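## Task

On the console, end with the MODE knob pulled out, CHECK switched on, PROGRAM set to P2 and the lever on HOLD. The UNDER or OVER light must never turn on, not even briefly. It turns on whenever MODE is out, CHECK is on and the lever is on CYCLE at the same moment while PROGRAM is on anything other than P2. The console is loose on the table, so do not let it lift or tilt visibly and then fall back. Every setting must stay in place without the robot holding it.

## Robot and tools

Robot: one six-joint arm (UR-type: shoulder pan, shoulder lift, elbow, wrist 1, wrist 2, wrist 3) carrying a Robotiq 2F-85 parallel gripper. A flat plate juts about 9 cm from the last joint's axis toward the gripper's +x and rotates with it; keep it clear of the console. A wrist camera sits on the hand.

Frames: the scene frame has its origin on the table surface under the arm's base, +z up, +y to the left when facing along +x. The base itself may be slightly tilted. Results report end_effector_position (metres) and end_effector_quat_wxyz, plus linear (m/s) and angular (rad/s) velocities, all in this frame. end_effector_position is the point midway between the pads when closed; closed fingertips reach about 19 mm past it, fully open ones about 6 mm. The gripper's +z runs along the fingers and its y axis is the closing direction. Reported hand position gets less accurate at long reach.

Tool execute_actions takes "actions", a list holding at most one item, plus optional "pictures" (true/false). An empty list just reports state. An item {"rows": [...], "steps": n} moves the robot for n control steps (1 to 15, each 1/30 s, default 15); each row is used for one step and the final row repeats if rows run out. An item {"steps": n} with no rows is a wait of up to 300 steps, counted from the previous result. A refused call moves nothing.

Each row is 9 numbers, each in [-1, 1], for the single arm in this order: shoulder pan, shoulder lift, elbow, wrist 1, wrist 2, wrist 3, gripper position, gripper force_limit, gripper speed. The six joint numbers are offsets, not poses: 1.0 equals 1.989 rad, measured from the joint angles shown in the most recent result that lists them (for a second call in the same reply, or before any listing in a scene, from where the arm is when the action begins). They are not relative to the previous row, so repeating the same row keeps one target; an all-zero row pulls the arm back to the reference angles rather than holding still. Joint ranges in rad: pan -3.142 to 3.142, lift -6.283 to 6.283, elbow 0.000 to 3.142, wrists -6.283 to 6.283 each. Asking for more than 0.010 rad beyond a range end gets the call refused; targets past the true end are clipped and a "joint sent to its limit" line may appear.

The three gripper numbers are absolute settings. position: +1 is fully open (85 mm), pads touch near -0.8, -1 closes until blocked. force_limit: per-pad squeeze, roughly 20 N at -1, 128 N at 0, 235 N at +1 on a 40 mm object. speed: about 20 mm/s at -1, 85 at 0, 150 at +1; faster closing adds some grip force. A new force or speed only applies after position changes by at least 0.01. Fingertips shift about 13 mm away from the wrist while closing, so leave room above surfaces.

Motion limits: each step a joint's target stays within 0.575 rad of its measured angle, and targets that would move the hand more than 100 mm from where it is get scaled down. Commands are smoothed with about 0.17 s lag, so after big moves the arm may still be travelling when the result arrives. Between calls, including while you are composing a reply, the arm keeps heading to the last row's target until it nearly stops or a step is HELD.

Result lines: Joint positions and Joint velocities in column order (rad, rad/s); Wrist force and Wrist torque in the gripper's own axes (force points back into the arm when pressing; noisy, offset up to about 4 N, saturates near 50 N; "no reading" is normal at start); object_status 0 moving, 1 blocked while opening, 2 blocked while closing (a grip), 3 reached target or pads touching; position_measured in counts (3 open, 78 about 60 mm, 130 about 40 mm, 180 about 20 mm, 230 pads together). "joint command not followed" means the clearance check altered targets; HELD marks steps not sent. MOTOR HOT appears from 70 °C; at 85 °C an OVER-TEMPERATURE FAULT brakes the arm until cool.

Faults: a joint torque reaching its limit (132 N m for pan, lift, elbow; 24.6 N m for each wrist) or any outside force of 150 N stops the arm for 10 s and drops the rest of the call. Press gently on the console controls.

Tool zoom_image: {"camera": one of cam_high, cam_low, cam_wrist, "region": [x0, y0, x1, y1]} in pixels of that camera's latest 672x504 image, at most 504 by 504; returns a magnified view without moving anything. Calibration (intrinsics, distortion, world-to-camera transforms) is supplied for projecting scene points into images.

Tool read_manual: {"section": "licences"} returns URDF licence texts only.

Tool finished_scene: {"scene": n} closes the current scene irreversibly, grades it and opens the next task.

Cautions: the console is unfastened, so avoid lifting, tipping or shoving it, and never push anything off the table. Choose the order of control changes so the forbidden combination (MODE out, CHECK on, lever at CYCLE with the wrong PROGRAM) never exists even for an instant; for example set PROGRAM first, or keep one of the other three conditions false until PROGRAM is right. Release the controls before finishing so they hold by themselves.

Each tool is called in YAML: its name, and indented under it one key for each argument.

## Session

execute_actions:
  actions: []

Scene clock: 0.00 s of 5400.00 s.
end_effector_position=(+0.3459, +0.0958, +0.1718) position_measured=3 object_status=3 end_effector_quat_wxyz=(+0.065, +0.974, +0.133, +0.171) end_effector_velocity=(+0.000, +0.000, +0.000) end_effector_angular_velocity=(+0.001, -0.001, -0.001)
Joint positions: [ 0.598 -0.83   2.597 -3.69  -2.721  3.058]
Joint velocities: [ 0.    -0.    -0.    -0.    -0.     0.001]
Wrist force (N, on the end effector, along its own x y z axes, offset not removed): no reading
Wrist torque (N m, same axes, about the end effector's origin, offset not removed): no reading
camera_calibration (this result's frames):
cam_wrist: T_world_to_cam=[[0.248682, -0.959193, 0.134558, -0.0139357], [-0.961874, -0.26089, -0.0820683, 0.409676], [0.113824, -0.109019, -0.987501, 0.288949], [0, 0, 0, 1]] pos_world=[0.364633, 0.125014, 0.320834]

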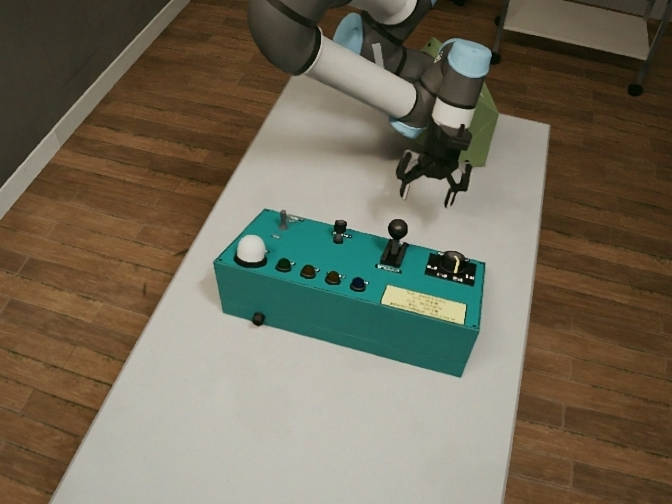

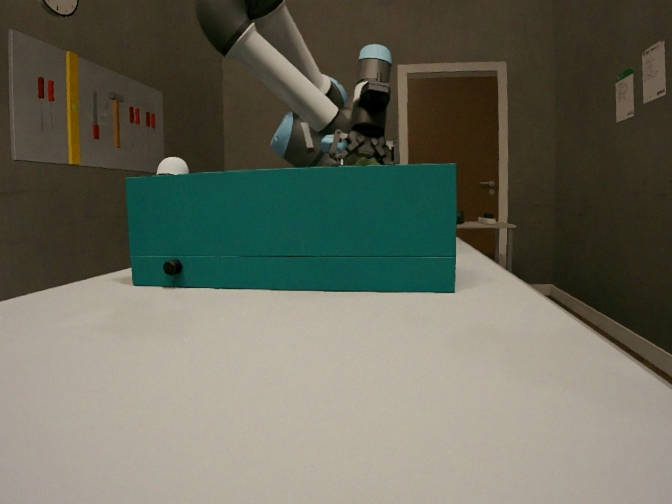

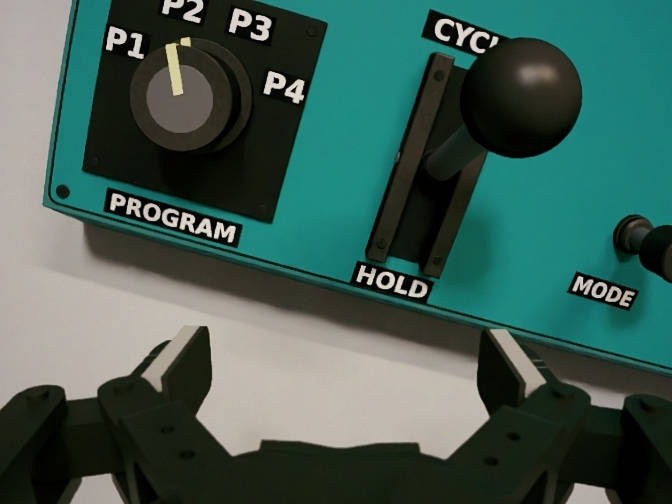

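zoom_image:
  camera: "cam_high"
  region: [220, 195, 500, 300]

Region (220, 195, 500, 300) of cam_high's 672x504 image, scaled by 1.800, with more detail than that image has; it fills the top 189 rows of this view, and the rest is white.

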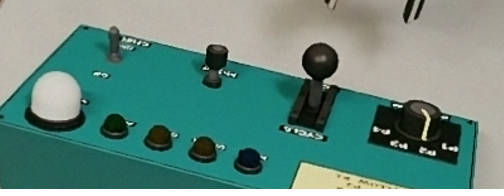

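execute_actions:
  actions:
    - {"rows":[[-0.0634,-0.2697,-0.1956,0.6667,0.1086,-0.5872,1,-1,0]],"steps":15}
  pictures: false

Scene clock: 29.73 s of 5400.00 s.
end_effector_position=(+0.5162, +0.0552, +0.2411) position_measured=3 object_status=3 end_effector_quat_wxyz=(+0.036, +0.865, +0.484, +0.125) end_effector_velocity=(-0.122, -0.029, -0.051) end_effector_angular_velocity=(-1.004, +0.874, +3.869)
Joint positions: [ 0.483 -1.309  2.248 -2.887 -2.525  2.255]
Joint velocities: [-0.099 -0.507 -0.339  2.615  0.174 -2.549]
Wrist force (N, on the end effector, along its own x y z axes, offset not removed): [-0.1 8.3 -0.9]
Wrist torque (N m, same axes, about the end effector's origin, offset not removed): [1.02 -0.02 0.09]
Steps of this call (steps 1 to 90: nothing new was sent; then 26.23 s passed at rest; steps 91 to 105: all 15 steps of this action). Readings (joint positions | what the end effector reports):
91: [0.597 -0.831 2.597 -3.690 -2.720 3.057] | position_measured=3 object_status=3
92: [0.591 -0.840 2.588 -3.681 -2.711 3.048] | position_measured=3 object_status=3
94: [0.572 -0.903 2.535 -3.615 -2.679 2.983] | position_measured=3 object_status=3
98: [0.536 -1.060 2.422 -3.423 -2.618 2.791] | position_measured=3 object_status=3
105: the state above

execute_actions:
  actions:
    - {"steps":20}

Scene clock: 30.77 s of 5400.00 s.
end_effector_position=(+0.4602, +0.0514, +0.2216) position_measured=3 object_status=3 end_effector_quat_wxyz=(+0.001, +0.651, +0.759, +0.001) end_effector_velocity=(-0.000, -0.000, -0.000) end_effector_angular_velocity=(-0.000, +0.001, +0.002)
Joint positions: [ 0.472 -1.367  2.208 -2.364 -2.505  1.89 ]
Joint velocities: [-0.     0.     0.     0.     0.    -0.002]
Wrist force (N, on the end effector, along its own x y z axes, offset not removed): [2.7 2.9 3.5]
Wrist torque (N m, same axes, about the end effector's origin, offset not removed): [0.46 -0.36 -0.06]
Steps of this call (steps 1 to 30: the robot went on to your last target; step 31: nothing new was sent). Readings (joint positions | what the end effector reports):
1: [0.481 -1.323 2.238 -2.798 -2.520 2.172] | position_measured=3 object_status=3
2: [0.478 -1.334 2.230 -2.709 -2.516 2.103] | position_measured=3 object_status=3
4: [0.476 -1.348 2.221 -2.563 -2.511 2.009] | position_measured=3 object_status=3
8: [0.473 -1.361 2.212 -2.427 -2.507 1.928] | position_measured=3 object_status=3
31: the state above
The arm was judged still, so your last target was given up. Only a new action makes it travel on or press farther. Fingers that are still opening or closing keep moving.
camera_calibration (this result's frames):
cam_wrist: T_world_to_cam=[[0.987819, 0.151326, -0.0362385, -0.451059], [0.155598, -0.958377, 0.23938, -0.0374921], [0.00149441, -0.242103, -0.970249, 0.374978], [0, 0, 0, 1]] pos_world=[0.450838, 0.123109, 0.356452]

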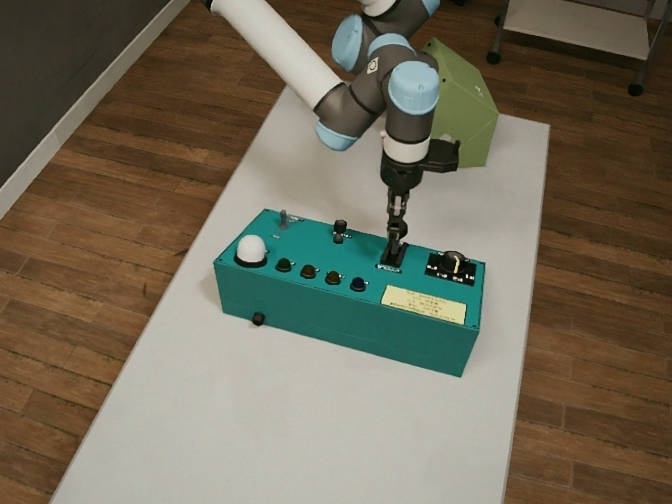

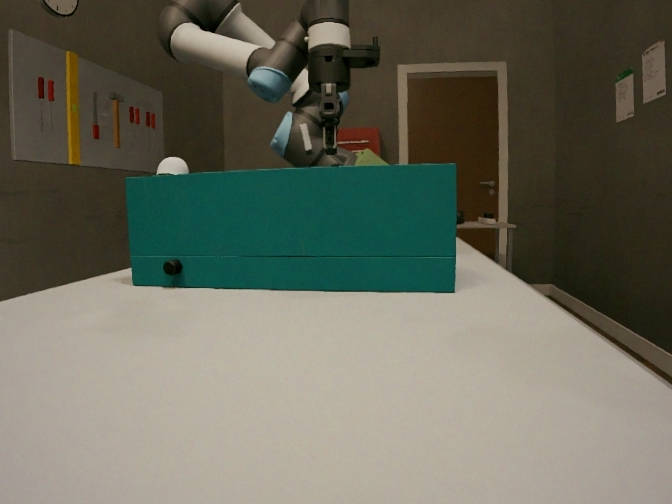

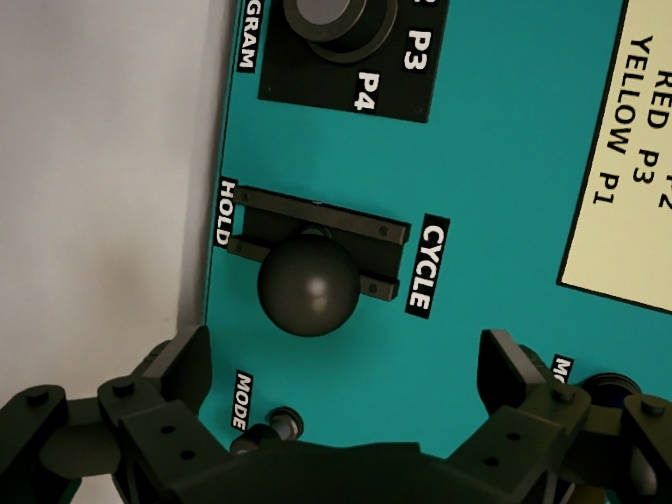

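execute_actions:
  actions:
    - {"rows":[[-0.015,0.013,0.01,-0.043,0.0005,-0.011,1,-1,0],[-0.03,0.027,0.019,-0.085,0.001,-0.021,1,-1,0],[-0.045,0.04,0.029,-0.128,0.0015,-0.032,1,-1,0],[-0.0588,0.0531,0.0384,-0.1706,0.002,-0.0427,1,-1,0]],"steps":15}

Scene clock: 49.50 s of 5400.00 s.
end_effector_position=(+0.4601, +0.0519, +0.1595) position_measured=3 object_status=3 end_effector_quat_wxyz=(+0.000, +0.690, +0.724, +0.000) end_effector_velocity=(+0.001, -0.002, -0.017) end_effector_angular_velocity=(+0.001, -0.009, -0.045)
Joint positions: [ 0.359 -1.265  2.282 -2.69  -2.501  1.808]
Joint velocities: [-0.034  0.031  0.022 -0.114  0.001 -0.024]
Wrist force (N, on the end effector, along its own x y z axes, offset not removed): [0.9 0.4 1.0]
Wrist torque (N m, same axes, about the end effector's origin, offset not removed): [0.11 -0.06 0.08]
Steps of this call (steps 1 to 90: nothing new was sent; then 15.23 s passed at rest; steps 91 to 105: all 15 steps of this action). Readings (joint positions | what the end effector reports):
91: [0.471 -1.366 2.208 -2.365 -2.505 1.890] | position_measured=3 object_status=3
92: [0.466 -1.362 2.212 -2.374 -2.504 1.886] | position_measured=3 object_status=3
94: [0.442 -1.340 2.228 -2.431 -2.504 1.868] | position_measured=3 object_status=3
98: [0.385 -1.288 2.265 -2.603 -2.502 1.827] | position_measured=3 object_status=3
105: the state above
camera_calibration (this result's frames):
cam_wrist: T_world_to_cam=[[0.998217, 0.0462649, -0.0377064, -0.452417], [0.0539594, -0.96955, 0.238874, 0.0253262], [-0.0255067, -0.240483, -0.970318, 0.327198], [0, 0, 0, 1]] pos_world=[0.45859, 0.124172, 0.294378]

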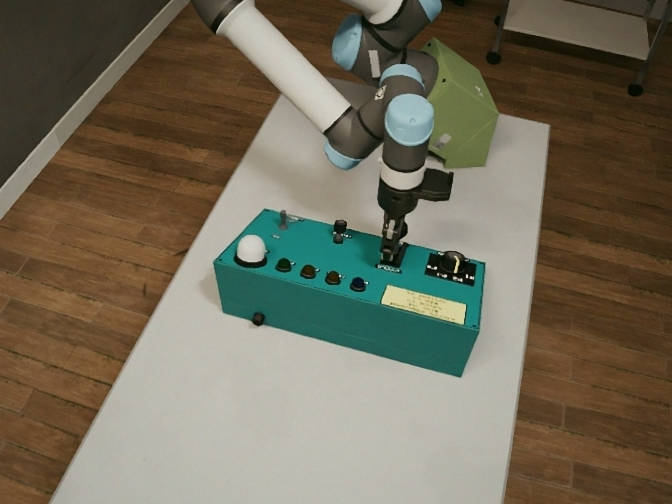

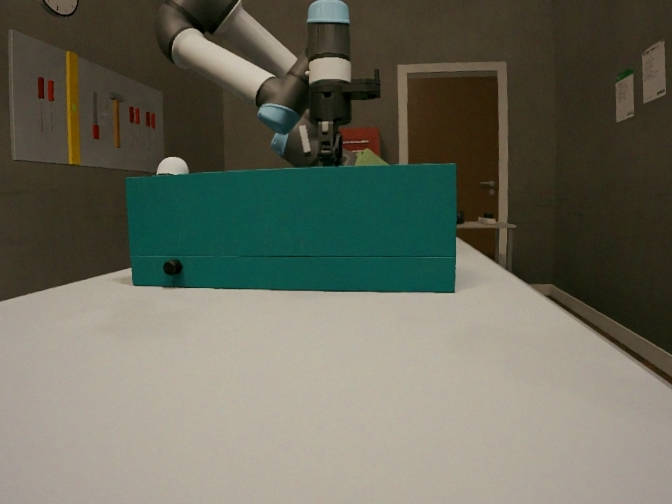

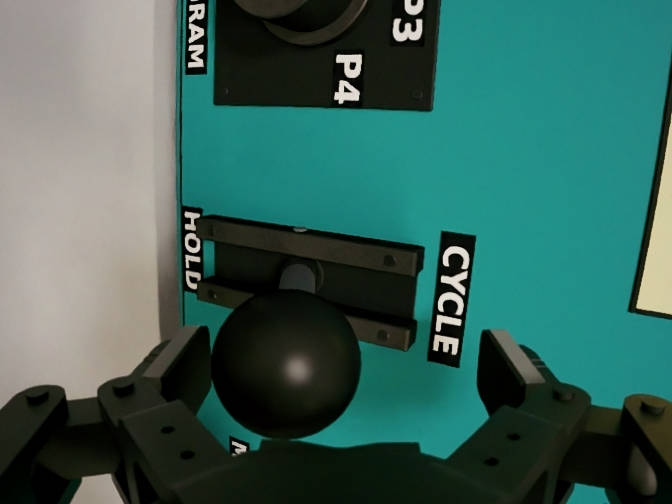

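execute_actions:
  actions:
    - {"rows":[[0.0007,-0.0009,0.0081,-0.0063,-0.0001,0,1,-1,0],[0.0014,-0.0019,0.0162,-0.0126,-0.0002,0,1,-1,0],[0.0021,-0.0028,0.0242,-0.0188,-0.0003,0,1,-1,0],[0.0028,-0.0038,0.0323,-0.0251,-0.0003,0,1,-1,0],[0.0035,-0.0047,0.0404,-0.0314,-0.0004,0,1,-1,0],[0.0042,-0.0057,0.0485,-0.0377,-0.0005,0,1,-1,0],[0.0049,-0.0066,0.0565,-0.0439,-0.0006,0,1,-1,0],[0.0056,-0.0075,0.0646,-0.0502,-0.0007,0,1,-1,0],[0.0063,-0.0085,0.0727,-0.0565,-0.0008,0,1,-1,0],[0.007,-0.0094,0.0808,-0.0628,-0.0008,0,1,-1,0],[0.0077,-0.0104,0.0888,-0.069,-0.0009,0,1,-1,0],[0.0084,-0.0113,0.0969,-0.0753,-0.001,0,1,-1,0]],"steps":15}

Scene clock: 71.73 s of 5400.00 s.
end_effector_position=(+0.3961, +0.0524, +0.1522) position_measured=3 object_status=3 end_effector_quat_wxyz=(+0.001, +0.682, +0.731, +0.001) end_effector_velocity=(-0.104, -0.005, -0.010) end_effector_angular_velocity=(-0.001, +0.002, +0.039)
Joint positions: [ 0.373 -1.284  2.444 -2.817 -2.502  1.808]
Joint velocities: [ 0.023 -0.03   0.259 -0.196 -0.003  0.002]
Wrist force (N, on the end effector, along its own x y z axes, offset not removed): [1.0 0.4 0.4]
Wrist torque (N m, same axes, about the end effector's origin, offset not removed): [-0.22 -0.10 0.08]
Steps of this call (steps 1 to 30: the robot went on to your last target; steps 31 to 90: nothing new was sent; then 18.73 s passed at rest; steps 91 to 105: all 15 steps of this action). Readings (joint positions | what the end effector reports):
91: [0.355 -1.261 2.285 -2.704 -2.501 1.805] | position_measured=3 object_status=3
92: [0.356 -1.262 2.287 -2.704 -2.501 1.806] | position_measured=3 object_status=3
94: [0.358 -1.265 2.301 -2.711 -2.501 1.807] | position_measured=3 object_status=3
98: [0.364 -1.272 2.348 -2.744 -2.501 1.808] | position_measured=3 object_status=3
105: the state above
camera_calibration (this result's frames):
cam_wrist: T_world_to_cam=[[0.997, 0.0682207, -0.0365586, -0.389667], [0.0750078, -0.968124, 0.238978, 0.0225469], [-0.01909, -0.241003, -0.970336, 0.316076], [0, 0, 0, 1]] pos_world=[0.392841, 0.124587, 0.287066]

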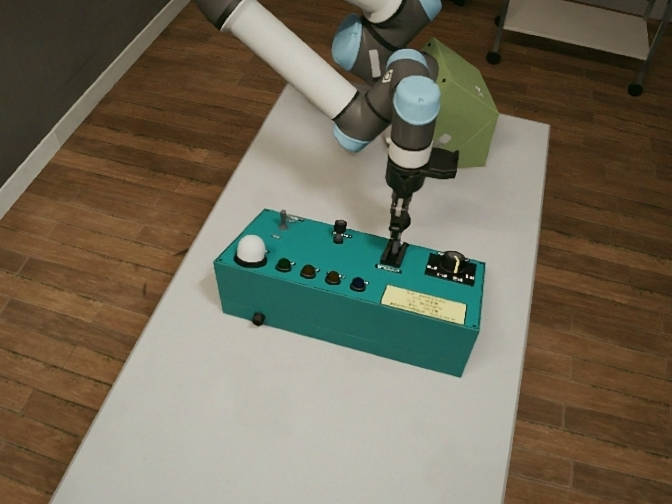

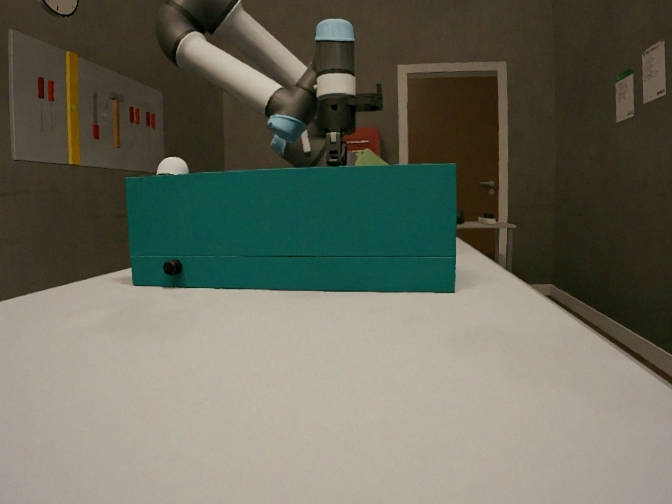

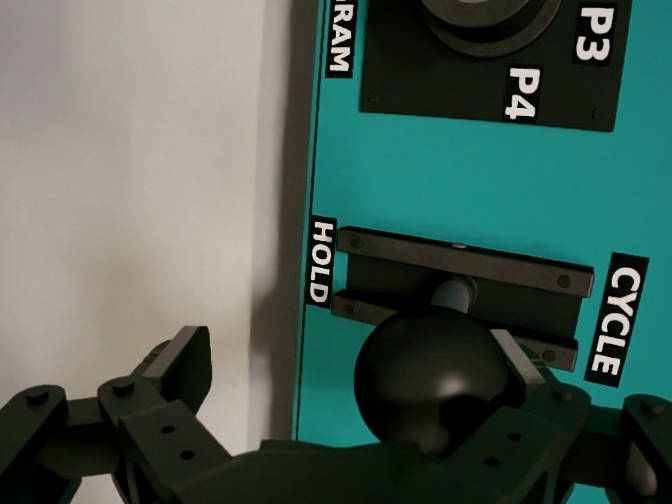

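execute_actions:
  actions:
    - {"steps":15}

Scene clock: 74.67 s of 5400.00 s.
end_effector_position=(+0.3841, +0.0517, +0.1512) position_measured=3 object_status=3 end_effector_quat_wxyz=(+0.001, +0.680, +0.733, +0.001) end_effector_velocity=(+0.000, -0.000, +0.000) end_effector_angular_velocity=(-0.000, -0.000, +0.001)
Joint positions: [ 0.376 -1.287  2.475 -2.84  -2.503  1.808]
Joint velocities: [ 0.    -0.    -0.     0.    -0.    -0.001]
Wrist force (N, on the end effector, along its own x y z axes, offset not removed): [4.6 0.9 0.1]
Wrist torque (N m, same axes, about the end effector's origin, offset not removed): [-0.04 -0.70 0.29]
Steps of this call (steps 1 to 30: the robot went on to your last target; steps 31 to 88: nothing new was sent). Readings (joint positions | what the end effector reports):
1: [0.374 -1.285 2.452 -2.823 -2.503 1.808] | position_measured=3 object_status=3
2: [0.374 -1.285 2.458 -2.827 -2.503 1.808] | position_measured=3 object_status=3
4: [0.375 -1.286 2.465 -2.833 -2.503 1.808] | position_measured=3 object_status=3
8: [0.375 -1.287 2.472 -2.838 -2.503 1.808] | position_measured=3 object_status=3
88: the state above
The arm was judged still, so your last target was given up. Only a new action makes it travel on or press farther. Fingers that are still opening or closing keep moving.
camera_calibration (this result's frames):
cam_wrist: T_world_to_cam=[[0.996695, 0.0725568, -0.0365205, -0.37776], [0.0792111, -0.967761, 0.23909, 0.0213372], [-0.0179955, -0.241193, -0.97031, 0.314256], [0, 0, 0, 1]] pos_world=[0.380477, 0.123855, 0.286029]

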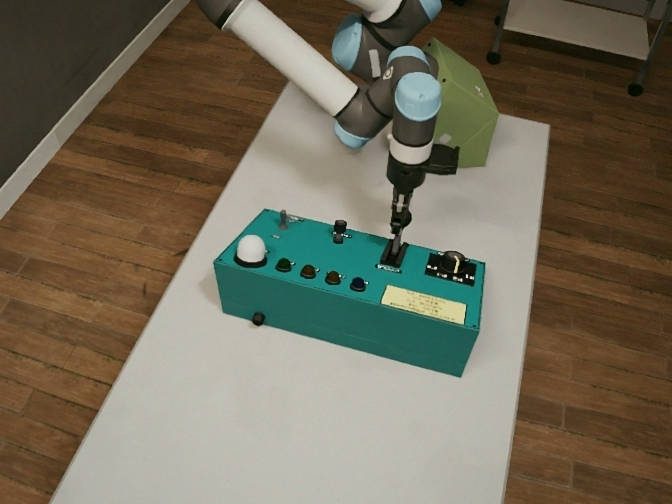

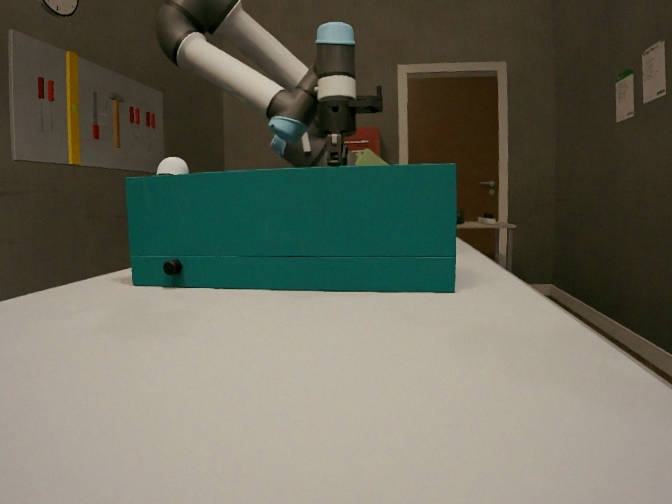

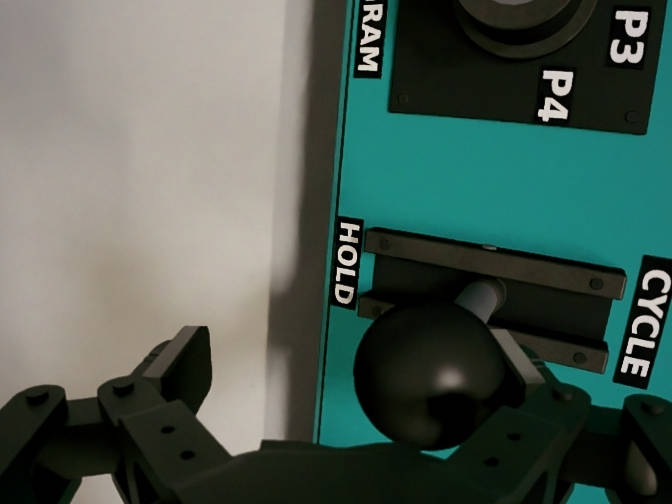

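execute_actions:
  actions:
    - {"rows":[[-0.0006,0.0002,0.0084,-0.0093,0,0,1,-1,0],[-0.0011,0.0004,0.0167,-0.0187,0,0,1,-1,0],[-0.0017,0.0007,0.0251,-0.028,-0.0001,0,1,-1,0],[-0.0023,0.0009,0.0334,-0.0373,-0.0001,0,1,-1,0],[-0.0028,0.0011,0.0418,-0.0467,-0.0002,0,1,-1,0],[-0.0034,0.0013,0.0501,-0.056,-0.0002,0,1,-1,0]],"steps":15}

Scene clock: 80.13 s of 5400.00 s.
end_effector_position=(+0.3491, +0.0464, +0.1440) position_measured=3 object_status=3 end_effector_quat_wxyz=(+0.001, +0.684, +0.729, +0.001) end_effector_velocity=(-0.016, -0.003, -0.003) end_effector_angular_velocity=(-0.000, +0.002, -0.003)
Joint positions: [ 0.369 -1.285  2.569 -2.946 -2.503  1.808]
Joint velocities: [-0.002  0.002  0.042 -0.044  0.     0.001]
Wrist force (N, on the end effector, along its own x y z axes, offset not removed): [0.7 22.2 -9.4]
Wrist torque (N m, same axes, about the end effector's origin, offset not removed): [-0.39 -0.19 0.41]
Steps of this call (steps 1 to 90: nothing new was sent; then 1.97 s passed at rest; steps 91 to 105: all 15 steps of this action). Readings (joint positions | what the end effector reports):
91: [0.376 -1.287 2.475 -2.841 -2.503 1.808] | position_measured=3 object_status=3
92: [0.376 -1.287 2.478 -2.844 -2.503 1.808] | position_measured=3 object_status=3
94: [0.375 -1.287 2.493 -2.860 -2.503 1.808] | position_measured=3 object_status=3
98: [0.372 -1.286 2.539 -2.912 -2.503 1.808] | position_measured=3 object_status=3
105: the state above
camera_calibration (this result's frames):
cam_wrist: T_world_to_cam=[[0.997475, 0.0613131, -0.0358251, -0.342597], [0.0681432, -0.968392, 0.239945, 0.02448], [-0.0199809, -0.241781, -0.970125, 0.306123], [0, 0, 0, 1]] pos_world=[0.346181, 0.118727, 0.27883]

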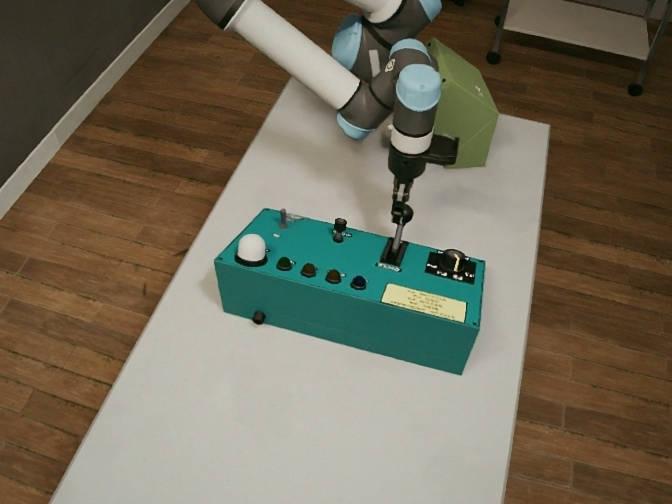

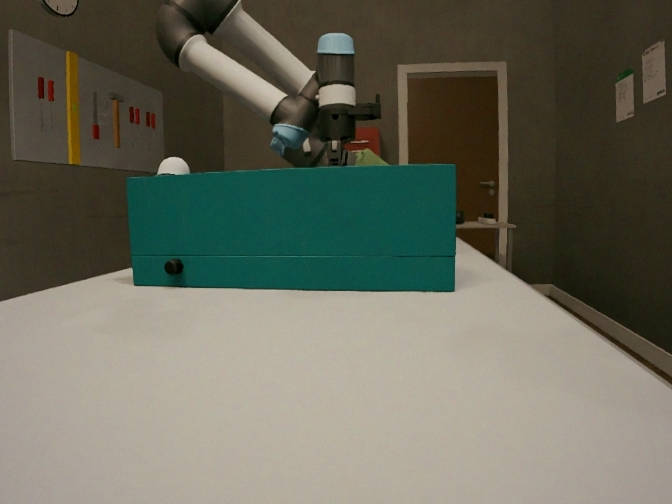

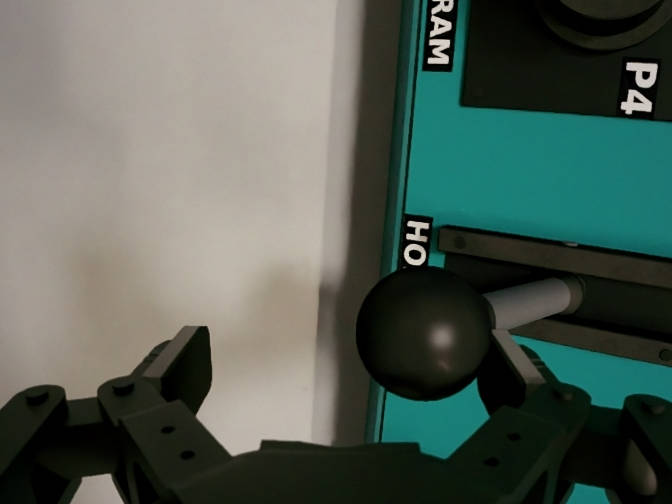

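execute_actions:
  actions:
    - {"rows":[[-0.002,0.002,-0.015,0.011,0,0,1,-1,0],[-0.002,0.002,-0.015,0.011,0,0,1,-1,0],[0.015,-0.013,-0.025,0.06,-0.0005,0,1,-1,0],[0.03,-0.027,-0.035,0.1,-0.001,0,1,-1,0],[0.045,-0.04,-0.045,0.14,-0.0015,0,1,-1,0],[0.0572,-0.051,-0.0537,0.1815,-0.002,0,1,-1,0]],"steps":12}
  pictures: false

Scene clock: 97.60 s of 5400.00 s.
end_effector_position=(+0.3664, +0.0554, +0.1844) position_measured=3 object_status=3 end_effector_quat_wxyz=(+0.003, +0.625, +0.780, +0.003) end_effector_velocity=(-0.004, +0.005, +0.056) end_effector_angular_velocity=(-0.027, +0.030, +0.288)
Joint positions: [ 0.467 -1.372  2.475 -2.642 -2.507  1.808]
Joint velocities: [ 0.141 -0.125 -0.107  0.487 -0.005  0.   ]
Wrist force (N, on the end effector, along its own x y z axes, offset not removed): [0.8 1.4 -2.6]
Wrist torque (N m, same axes, about the end effector's origin, offset not removed): [0.05 -0.02 0.09]
Steps of this call (steps 1 to 15: the robot went on to your last target; steps 16 to 90: nothing new was sent; then 14.07 s passed at rest; steps 91 to 102: all 12 steps of this action). Readings (joint positions | what the end effector reports):
91: [0.369 -1.285 2.574 -2.951 -2.503 1.808] | position_measured=3 object_status=3
92: [0.368 -1.284 2.569 -2.947 -2.503 1.808] | position_measured=3 object_status=3
94: [0.373 -1.288 2.553 -2.926 -2.503 1.808] | position_measured=3 object_status=3
98: [0.432 -1.341 2.502 -2.765 -2.505 1.808] | position_measured=3 object_status=3
102: the state above

execute_actions:
  actions:
    - {"rows":[[-0.0952,-0.1376,-0.0551,0.0708,0.0093,-0.0593,1,-1,0]],"steps":15}
  pictures: false

Scene clock: 101.33 s of 5400.00 s.
end_effector_position=(+0.4384, -0.0596, +0.2009) position_measured=3 object_status=3 end_effector_quat_wxyz=(+0.000, +0.693, +0.721, +0.001) end_effector_velocity=(+0.016, -0.043, +0.005) end_effector_angular_velocity=(-0.007, -0.005, -0.072)
Joint positions: [ 0.285 -1.636  2.369 -2.504 -2.489  1.694]
Joint velocities: [-0.062 -0.082 -0.026  0.022  0.004 -0.033]
Wrist force (N, on the end effector, along its own x y z axes, offset not removed): [4.4 2.4 2.1]
Wrist torque (N m, same axes, about the end effector's origin, offset not removed): [0.41 -0.82 0.31]
Steps of this call (steps 1 to 30: the robot went on to your last target; steps 31 to 90: nothing new was sent; then 0.23 s passed at rest; steps 91 to 105: all 15 steps of this action). Readings (joint positions | what the end effector reports):
91: [0.483 -1.387 2.462 -2.585 -2.507 1.808] | position_measured=3 object_status=3
92: [0.474 -1.396 2.454 -2.577 -2.505 1.799] | position_measured=3 object_status=3
94: [0.424 -1.454 2.428 -2.555 -2.500 1.768] | position_measured=3 object_status=3
98: [0.331 -1.574 2.388 -2.521 -2.493 1.719] | position_measured=3 object_status=3
105: the state above

execute_actions:
  actions:
    - {"steps":10}

Scene clock: 102.73 s of 5400.00 s.
end_effector_position=(+0.4402, -0.0646, +0.2014) position_measured=3 object_status=3 end_effector_quat_wxyz=(+0.001, +0.696, +0.718, +0.001) end_effector_velocity=(-0.000, -0.000, -0.000) end_effector_angular_velocity=(-0.000, +0.000, +0.000)
Joint positions: [ 0.277 -1.646  2.365 -2.502 -2.488  1.69 ]
Joint velocities: [-0.    -0.     0.    -0.    -0.    -0.001]
Wrist force (N, on the end effector, along its own x y z axes, offset not removed): [3.1 2.6 4.4]
Wrist torque (N m, same axes, about the end effector's origin, offset not removed): [0.27 -0.42 0.00]
Steps of this call (steps 1 to 15: the robot went on to your last target; steps 16 to 42: nothing new was sent). Readings (joint positions | what the end effector reports):
1: [0.283 -1.638 2.368 -2.503 -2.489 1.693] | position_measured=3 object_status=3
2: [0.282 -1.640 2.367 -2.503 -2.489 1.692] | position_measured=3 object_status=3
4: [0.280 -1.643 2.366 -2.502 -2.488 1.691] | position_measured=3 object_status=3
8: [0.278 -1.645 2.366 -2.502 -2.488 1.690] | position_measured=3 object_status=3
42: the state above
The arm was judged still, so your last target was given up. Only a new action makes it travel on or press farther. Fingers that are still opening or closing keep moving.
camera_calibration (this result's frames):
cam_wrist: T_world_to_cam=[[0.998899, 0.0292228, -0.0367006, -0.42715], [0.0371623, -0.970351, 0.238825, -0.0892102], [-0.0286333, -0.239926, -0.970369, 0.340783], [0, 0, 0, 1]] pos_world=[0.439753, 0.00767999, 0.336314]

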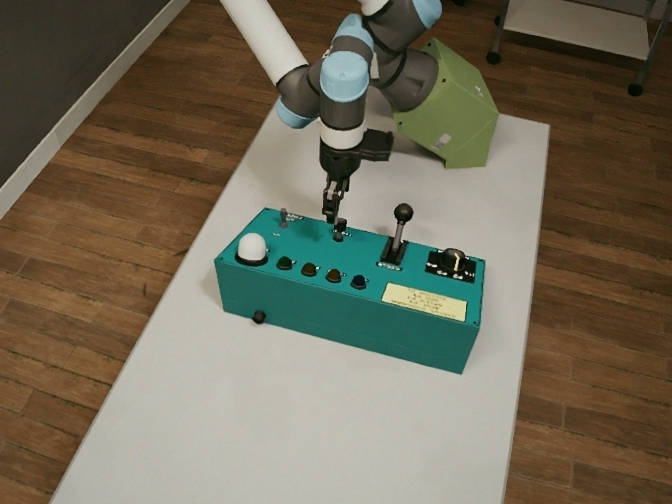

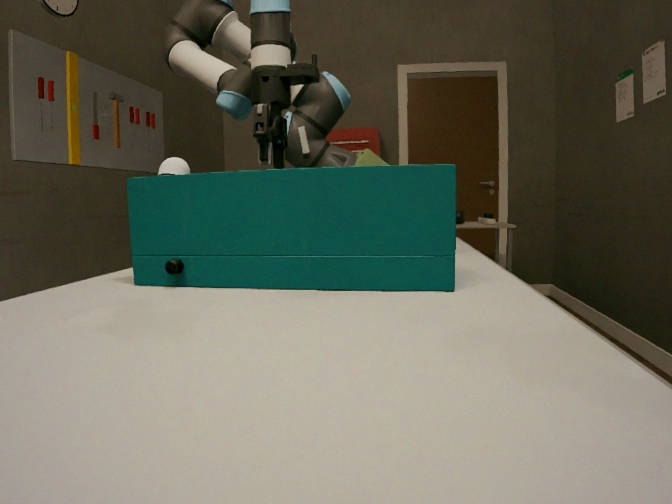

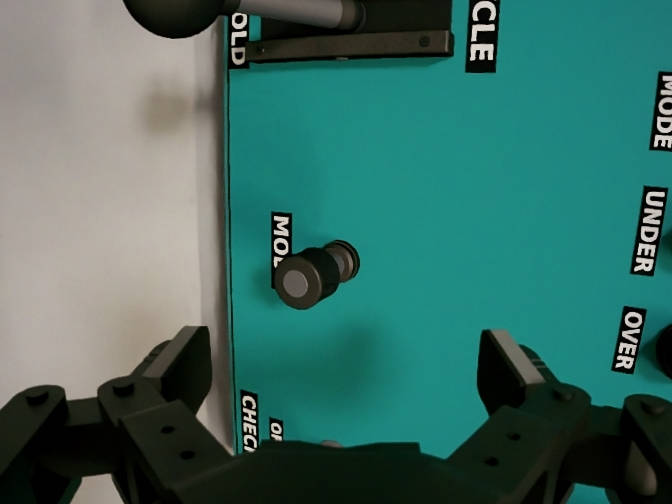

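execute_actions:
  actions:
    - {"rows":[[-0.017,0.017,0.013,-0.05,0.005,-0.026,1,-1,0],[-0.034,0.034,0.026,-0.1,0.01,-0.051,1,-1,0],[-0.051,0.051,0.04,-0.15,0.016,-0.077,1,-1,0],[-0.068,0.068,0.053,-0.2,0.021,-0.102,1,-1,0],[-0.085,0.0856,0.0659,-0.2515,0.026,-0.1277,1,-1,0]],"steps":15}

Scene clock: 124.30 s of 5400.00 s.
end_effector_position=(+0.4215, -0.0585, +0.1240) position_measured=3 object_status=3 end_effector_quat_wxyz=(-0.001, +0.696, +0.718, -0.000) end_effector_velocity=(-0.005, -0.006, -0.023) end_effector_angular_velocity=(-0.009, -0.025, -0.022)
Joint positions: [ 0.115 -1.482  2.491 -2.977 -2.439  1.447]
Joint velocities: [-0.06   0.061  0.046 -0.213  0.017 -0.094]
Wrist force (N, on the end effector, along its own x y z axes, offset not removed): [1.5 0.4 2.7]
Wrist torque (N m, same axes, about the end effector's origin, offset not removed): [-0.05 -0.36 -0.08]
Steps of this call (steps 1 to 90: nothing new was sent; then 18.07 s passed at rest; steps 91 to 105: all 15 steps of this action). Readings (joint positions | what the end effector reports):
91: [0.277 -1.645 2.366 -2.502 -2.488 1.689] | position_measured=3 object_status=3
92: [0.271 -1.640 2.370 -2.511 -2.486 1.682] | position_measured=3 object_status=3
94: [0.244 -1.612 2.392 -2.575 -2.477 1.643] | position_measured=3 object_status=3
98: [0.161 -1.529 2.457 -2.814 -2.452 1.519] | position_measured=3 object_status=3
105: the state above
camera_calibration (this result's frames):
cam_wrist: T_world_to_cam=[[0.99872, 0.0302228, -0.0405672, -0.410893], [0.039034, -0.970492, 0.237952, -0.0648635], [-0.0321786, -0.23923, -0.970429, 0.26807], [0, 0, 0, 1]] pos_world=[0.421525, 0.0135993, 0.258909]

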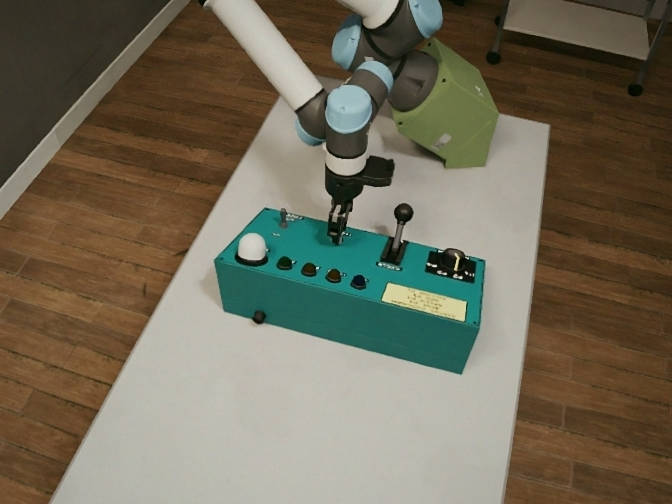

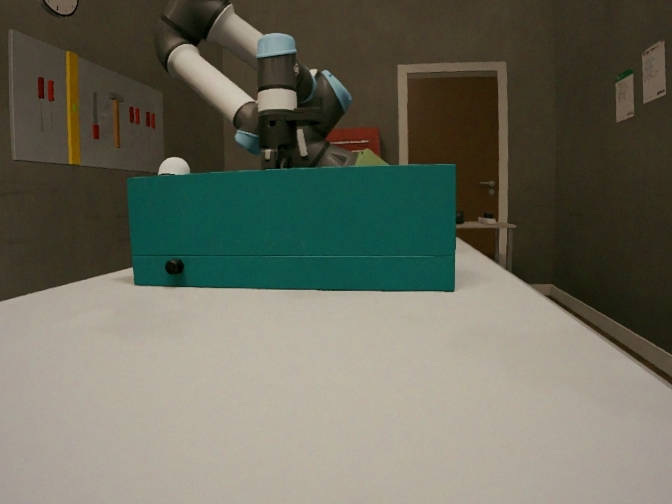

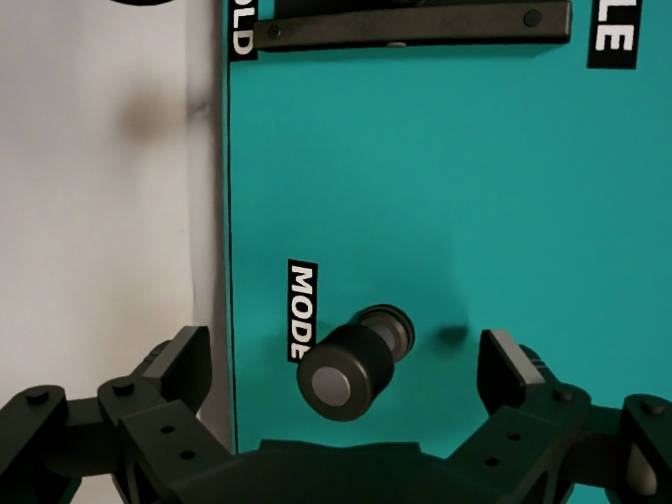

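execute_actions:
  actions:
    - {"rows":[[0,0,0,0,0,0,-1,-0.4,0]],"steps":15}
  pictures: false

Scene clock: 126.97 s of 5400.00 s.
end_effector_position=(+0.4215, -0.0586, +0.1239) position_measured=95 object_status=0 end_effector_quat_wxyz=(-0.001, +0.696, +0.718, -0.000) end_effector_velocity=(+0.000, +0.000, +0.001) end_effector_angular_velocity=(+0.000, -0.000, -0.000)
Joint positions: [ 0.115 -1.482  2.491 -2.977 -2.438  1.447]
Joint velocities: [ 0.002 -0.002 -0.001  0.005 -0.     0.003]
Wrist force (N, on the end effector, along its own x y z axes, offset not removed): [1.9 0.0 2.5]
Wrist torque (N m, same axes, about the end effector's origin, offset not removed): [-0.09 -0.26 0.00]
Steps of this call (steps 1 to 30: the robot went on to your last target; steps 31 to 65: nothing new was sent; steps 66 to 80: all 15 steps of this action). Readings (joint positions | what the end effector reports):
66: [0.109 -1.475 2.496 -3.001 -2.436 1.436] | position_measured=3 object_status=0
67: [0.110 -1.477 2.496 -2.998 -2.437 1.438] | position_measured=4 object_status=0
69: [0.112 -1.479 2.494 -2.989 -2.437 1.442] | position_measured=14 object_status=0
73: [0.114 -1.481 2.492 -2.981 -2.438 1.445] | position_measured=43 object_status=0
80: the state above

execute_actions:
  actions:
    - {"rows":[[0,0,0,0,0,0,-1,-0.4,0]],"steps":12}
  pictures: false

Scene clock: 128.83 s of 5400.00 s.
end_effector_position=(+0.4215, -0.0586, +0.1239) position_measured=164 object_status=2 end_effector_quat_wxyz=(-0.001, +0.696, +0.718, -0.000) end_effector_velocity=(-0.000, +0.000, +0.000) end_effector_angular_velocity=(-0.000, -0.000, +0.000)
Joint positions: [ 0.115 -1.482  2.491 -2.977 -2.438  1.447]
Joint velocities: [ 0.  0.  0. -0. -0.  0.]
Wrist force (N, on the end effector, along its own x y z axes, offset not removed): [3.8 17.2 -31.5]
Wrist torque (N m, same axes, about the end effector's origin, offset not removed): [-0.53 -0.27 0.00]
Steps of this call (steps 1 to 15: the robot went on to your last target; steps 16 to 44: nothing new was sent; steps 45 to 56: all 12 steps of this action). Readings (joint positions | what the end effector reports):
45: [0.115 -1.482 2.491 -2.977 -2.438 1.447] | position_measured=164 object_status=2
46: [0.115 -1.482 2.491 -2.977 -2.438 1.447] | position_measured=164 object_status=2
48: [0.115 -1.482 2.491 -2.977 -2.438 1.447] | position_measured=164 object_status=2
52: [0.115 -1.482 2.491 -2.977 -2.438 1.447] | position_measured=164 object_status=2
56: the state above

execute_actions:
  actions:
    - {"rows":[[0.0048,-0.0049,-0.0015,0.0126,-0.0008,0,-1,-0.4,0],[0.0095,-0.0098,-0.003,0.0252,-0.0017,0,-1,-0.4,0],[0.0143,-0.0146,-0.0045,0.0377,-0.0025,0,-1,-0.4,0],[0.019,-0.0195,-0.006,0.0503,-0.0034,0,-1,-0.4,0]],"steps":12}
  pictures: false

Scene clock: 134.63 s of 5400.00 s.
end_effector_position=(+0.4204, -0.0550, +0.1378) position_measured=164 object_status=2 end_effector_quat_wxyz=(-0.005, +0.676, +0.737, +0.001) end_effector_velocity=(-0.001, +0.003, +0.011) end_effector_angular_velocity=(+0.005, +0.002, +0.042)
Joint positions: [ 0.15  -1.518  2.48  -2.885 -2.445  1.447]
Joint velocities: [ 0.027 -0.026 -0.009  0.069 -0.004  0.   ]
Wrist force (N, on the end effector, along its own x y z axes, offset not removed): [-5.7 -16.6 1.0]
Wrist torque (N m, same axes, about the end effector's origin, offset not removed): [-0.39 -0.21 0.60]
Steps of this call (steps 1 to 15: the robot went on to your last target; steps 16 to 90: nothing new was sent; then 2.40 s passed at rest; steps 91 to 102: all 12 steps of this action). Readings (joint positions | what the end effector reports):
91: [0.115 -1.482 2.491 -2.977 -2.438 1.447] | position_measured=164 object_status=2
92: [0.117 -1.484 2.491 -2.973 -2.439 1.447] | position_measured=164 object_status=2
94: [0.125 -1.493 2.488 -2.951 -2.441 1.447] | position_measured=164 object_status=2
98: [0.143 -1.511 2.483 -2.903 -2.444 1.447] | position_measured=164 object_status=2
102: the state above

execute_actions:
  actions:
    - {"rows":[[0.0039,-0.0063,-0.0001,0.0117,-0.0005,0,-1,-0.4,0],[0.0078,-0.0127,-0.0002,0.0234,-0.001,0,-1,-0.4,0],[0.0117,-0.019,-0.0003,0.0351,-0.0016,0,-1,-0.4,0],[0.0156,-0.0253,-0.0004,0.0468,-0.0021,0,-1,-0.4,0]],"steps":12}

Scene clock: 138.87 s of 5400.00 s.
end_effector_position=(+0.4152, -0.0549, +0.1517) position_measured=165 object_status=2 end_effector_quat_wxyz=(-0.008, +0.658, +0.753, +0.002) end_effector_velocity=(-0.005, +0.000, +0.009) end_effector_angular_velocity=(+0.003, +0.004, +0.035)
Joint positions: [ 0.179 -1.564  2.479 -2.799 -2.449  1.447]
Joint velocities: [ 0.02  -0.032  0.001  0.06  -0.003 -0.   ]
Wrist force (N, on the end effector, along its own x y z axes, offset not removed): [1.0 3.9 22.1]
Wrist torque (N m, same axes, about the end effector's origin, offset not removed): [-0.92 -0.16 0.13]
Steps of this call (steps 1 to 15: the robot went on to your last target; steps 16 to 90: nothing new was sent; then 0.83 s passed at rest; steps 91 to 102: all 12 steps of this action). Readings (joint positions | what the end effector reports):
91: [0.153 -1.521 2.479 -2.877 -2.445 1.447] | position_measured=164 object_status=2
92: [0.154 -1.523 2.479 -2.874 -2.445 1.447] | position_measured=164 object_status=2
94: [0.160 -1.533 2.479 -2.857 -2.446 1.447] | position_measured=164 object_status=2
98: [0.174 -1.556 2.479 -2.814 -2.448 1.447] | position_measured=165 object_status=2
102: the state above
camera_calibration (this result's frames):
cam_wrist: T_world_to_cam=[[0.990027, 0.132927, -0.0466598, -0.393371], [0.140065, -0.964287, 0.224793, -0.107297], [-0.0151124, -0.229086, -0.973289, 0.289495], [0, 0, 0, 1]] pos_world=[0.408852, 0.0151439, 0.287527]

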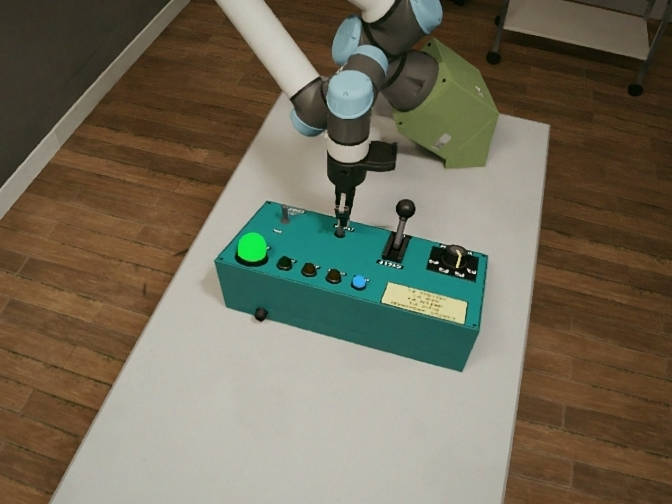

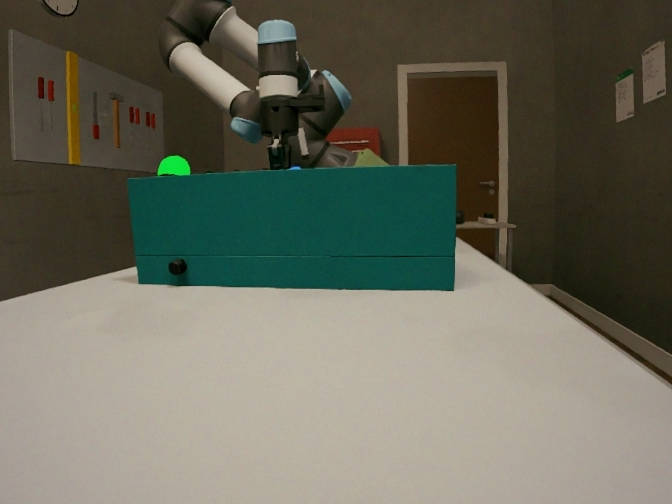

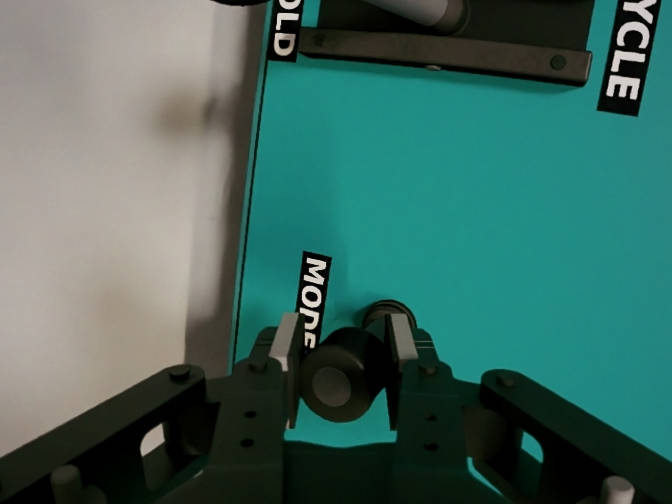

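execute_actions:
  actions:
    - {"rows": [[0,0,0,0,0,0,1,-0.4,0.5]], "steps": 15}
  pictures: false

Scene clock: 162.27 s of 5400.00 s.
end_effector_position=(+0.4151, -0.0549, +0.1517) position_measured=38 object_status=0 end_effector_quat_wxyz=(-0.008, +0.658, +0.753, +0.002) end_effector_velocity=(+0.000, -0.000, -0.001) end_effector_angular_velocity=(-0.000, +0.001, -0.002)
Joint positions: [ 0.179 -1.565  2.48  -2.799 -2.449  1.447]
Joint velocities: [-0.001  0.002 -0.001 -0.001  0.     0.001]
Wrist force (N, on the end effector, along its own x y z axes, offset not removed): [-0.5 1.4 2.6]
Wrist torque (N m, same axes, about the end effector's origin, offset not removed): [0.13 0.30 0.13]
Steps of this call (steps 1 to 15: the robot went on to your last target; steps 16 to 90: nothing new was sent; then 19.90 s passed at rest; steps 91 to 105: all 15 steps of this action). Readings (joint positions | what the end effector reports):
91: [0.181 -1.568 2.480 -2.792 -2.449 1.447] | position_measured=165 object_status=0
92: [0.181 -1.568 2.480 -2.793 -2.449 1.447] | position_measured=164 object_status=0
94: [0.180 -1.566 2.480 -2.795 -2.449 1.447] | position_measured=150 object_status=0
98: [0.179 -1.565 2.480 -2.798 -2.449 1.447] | position_measured=110 object_status=0
105: the state above


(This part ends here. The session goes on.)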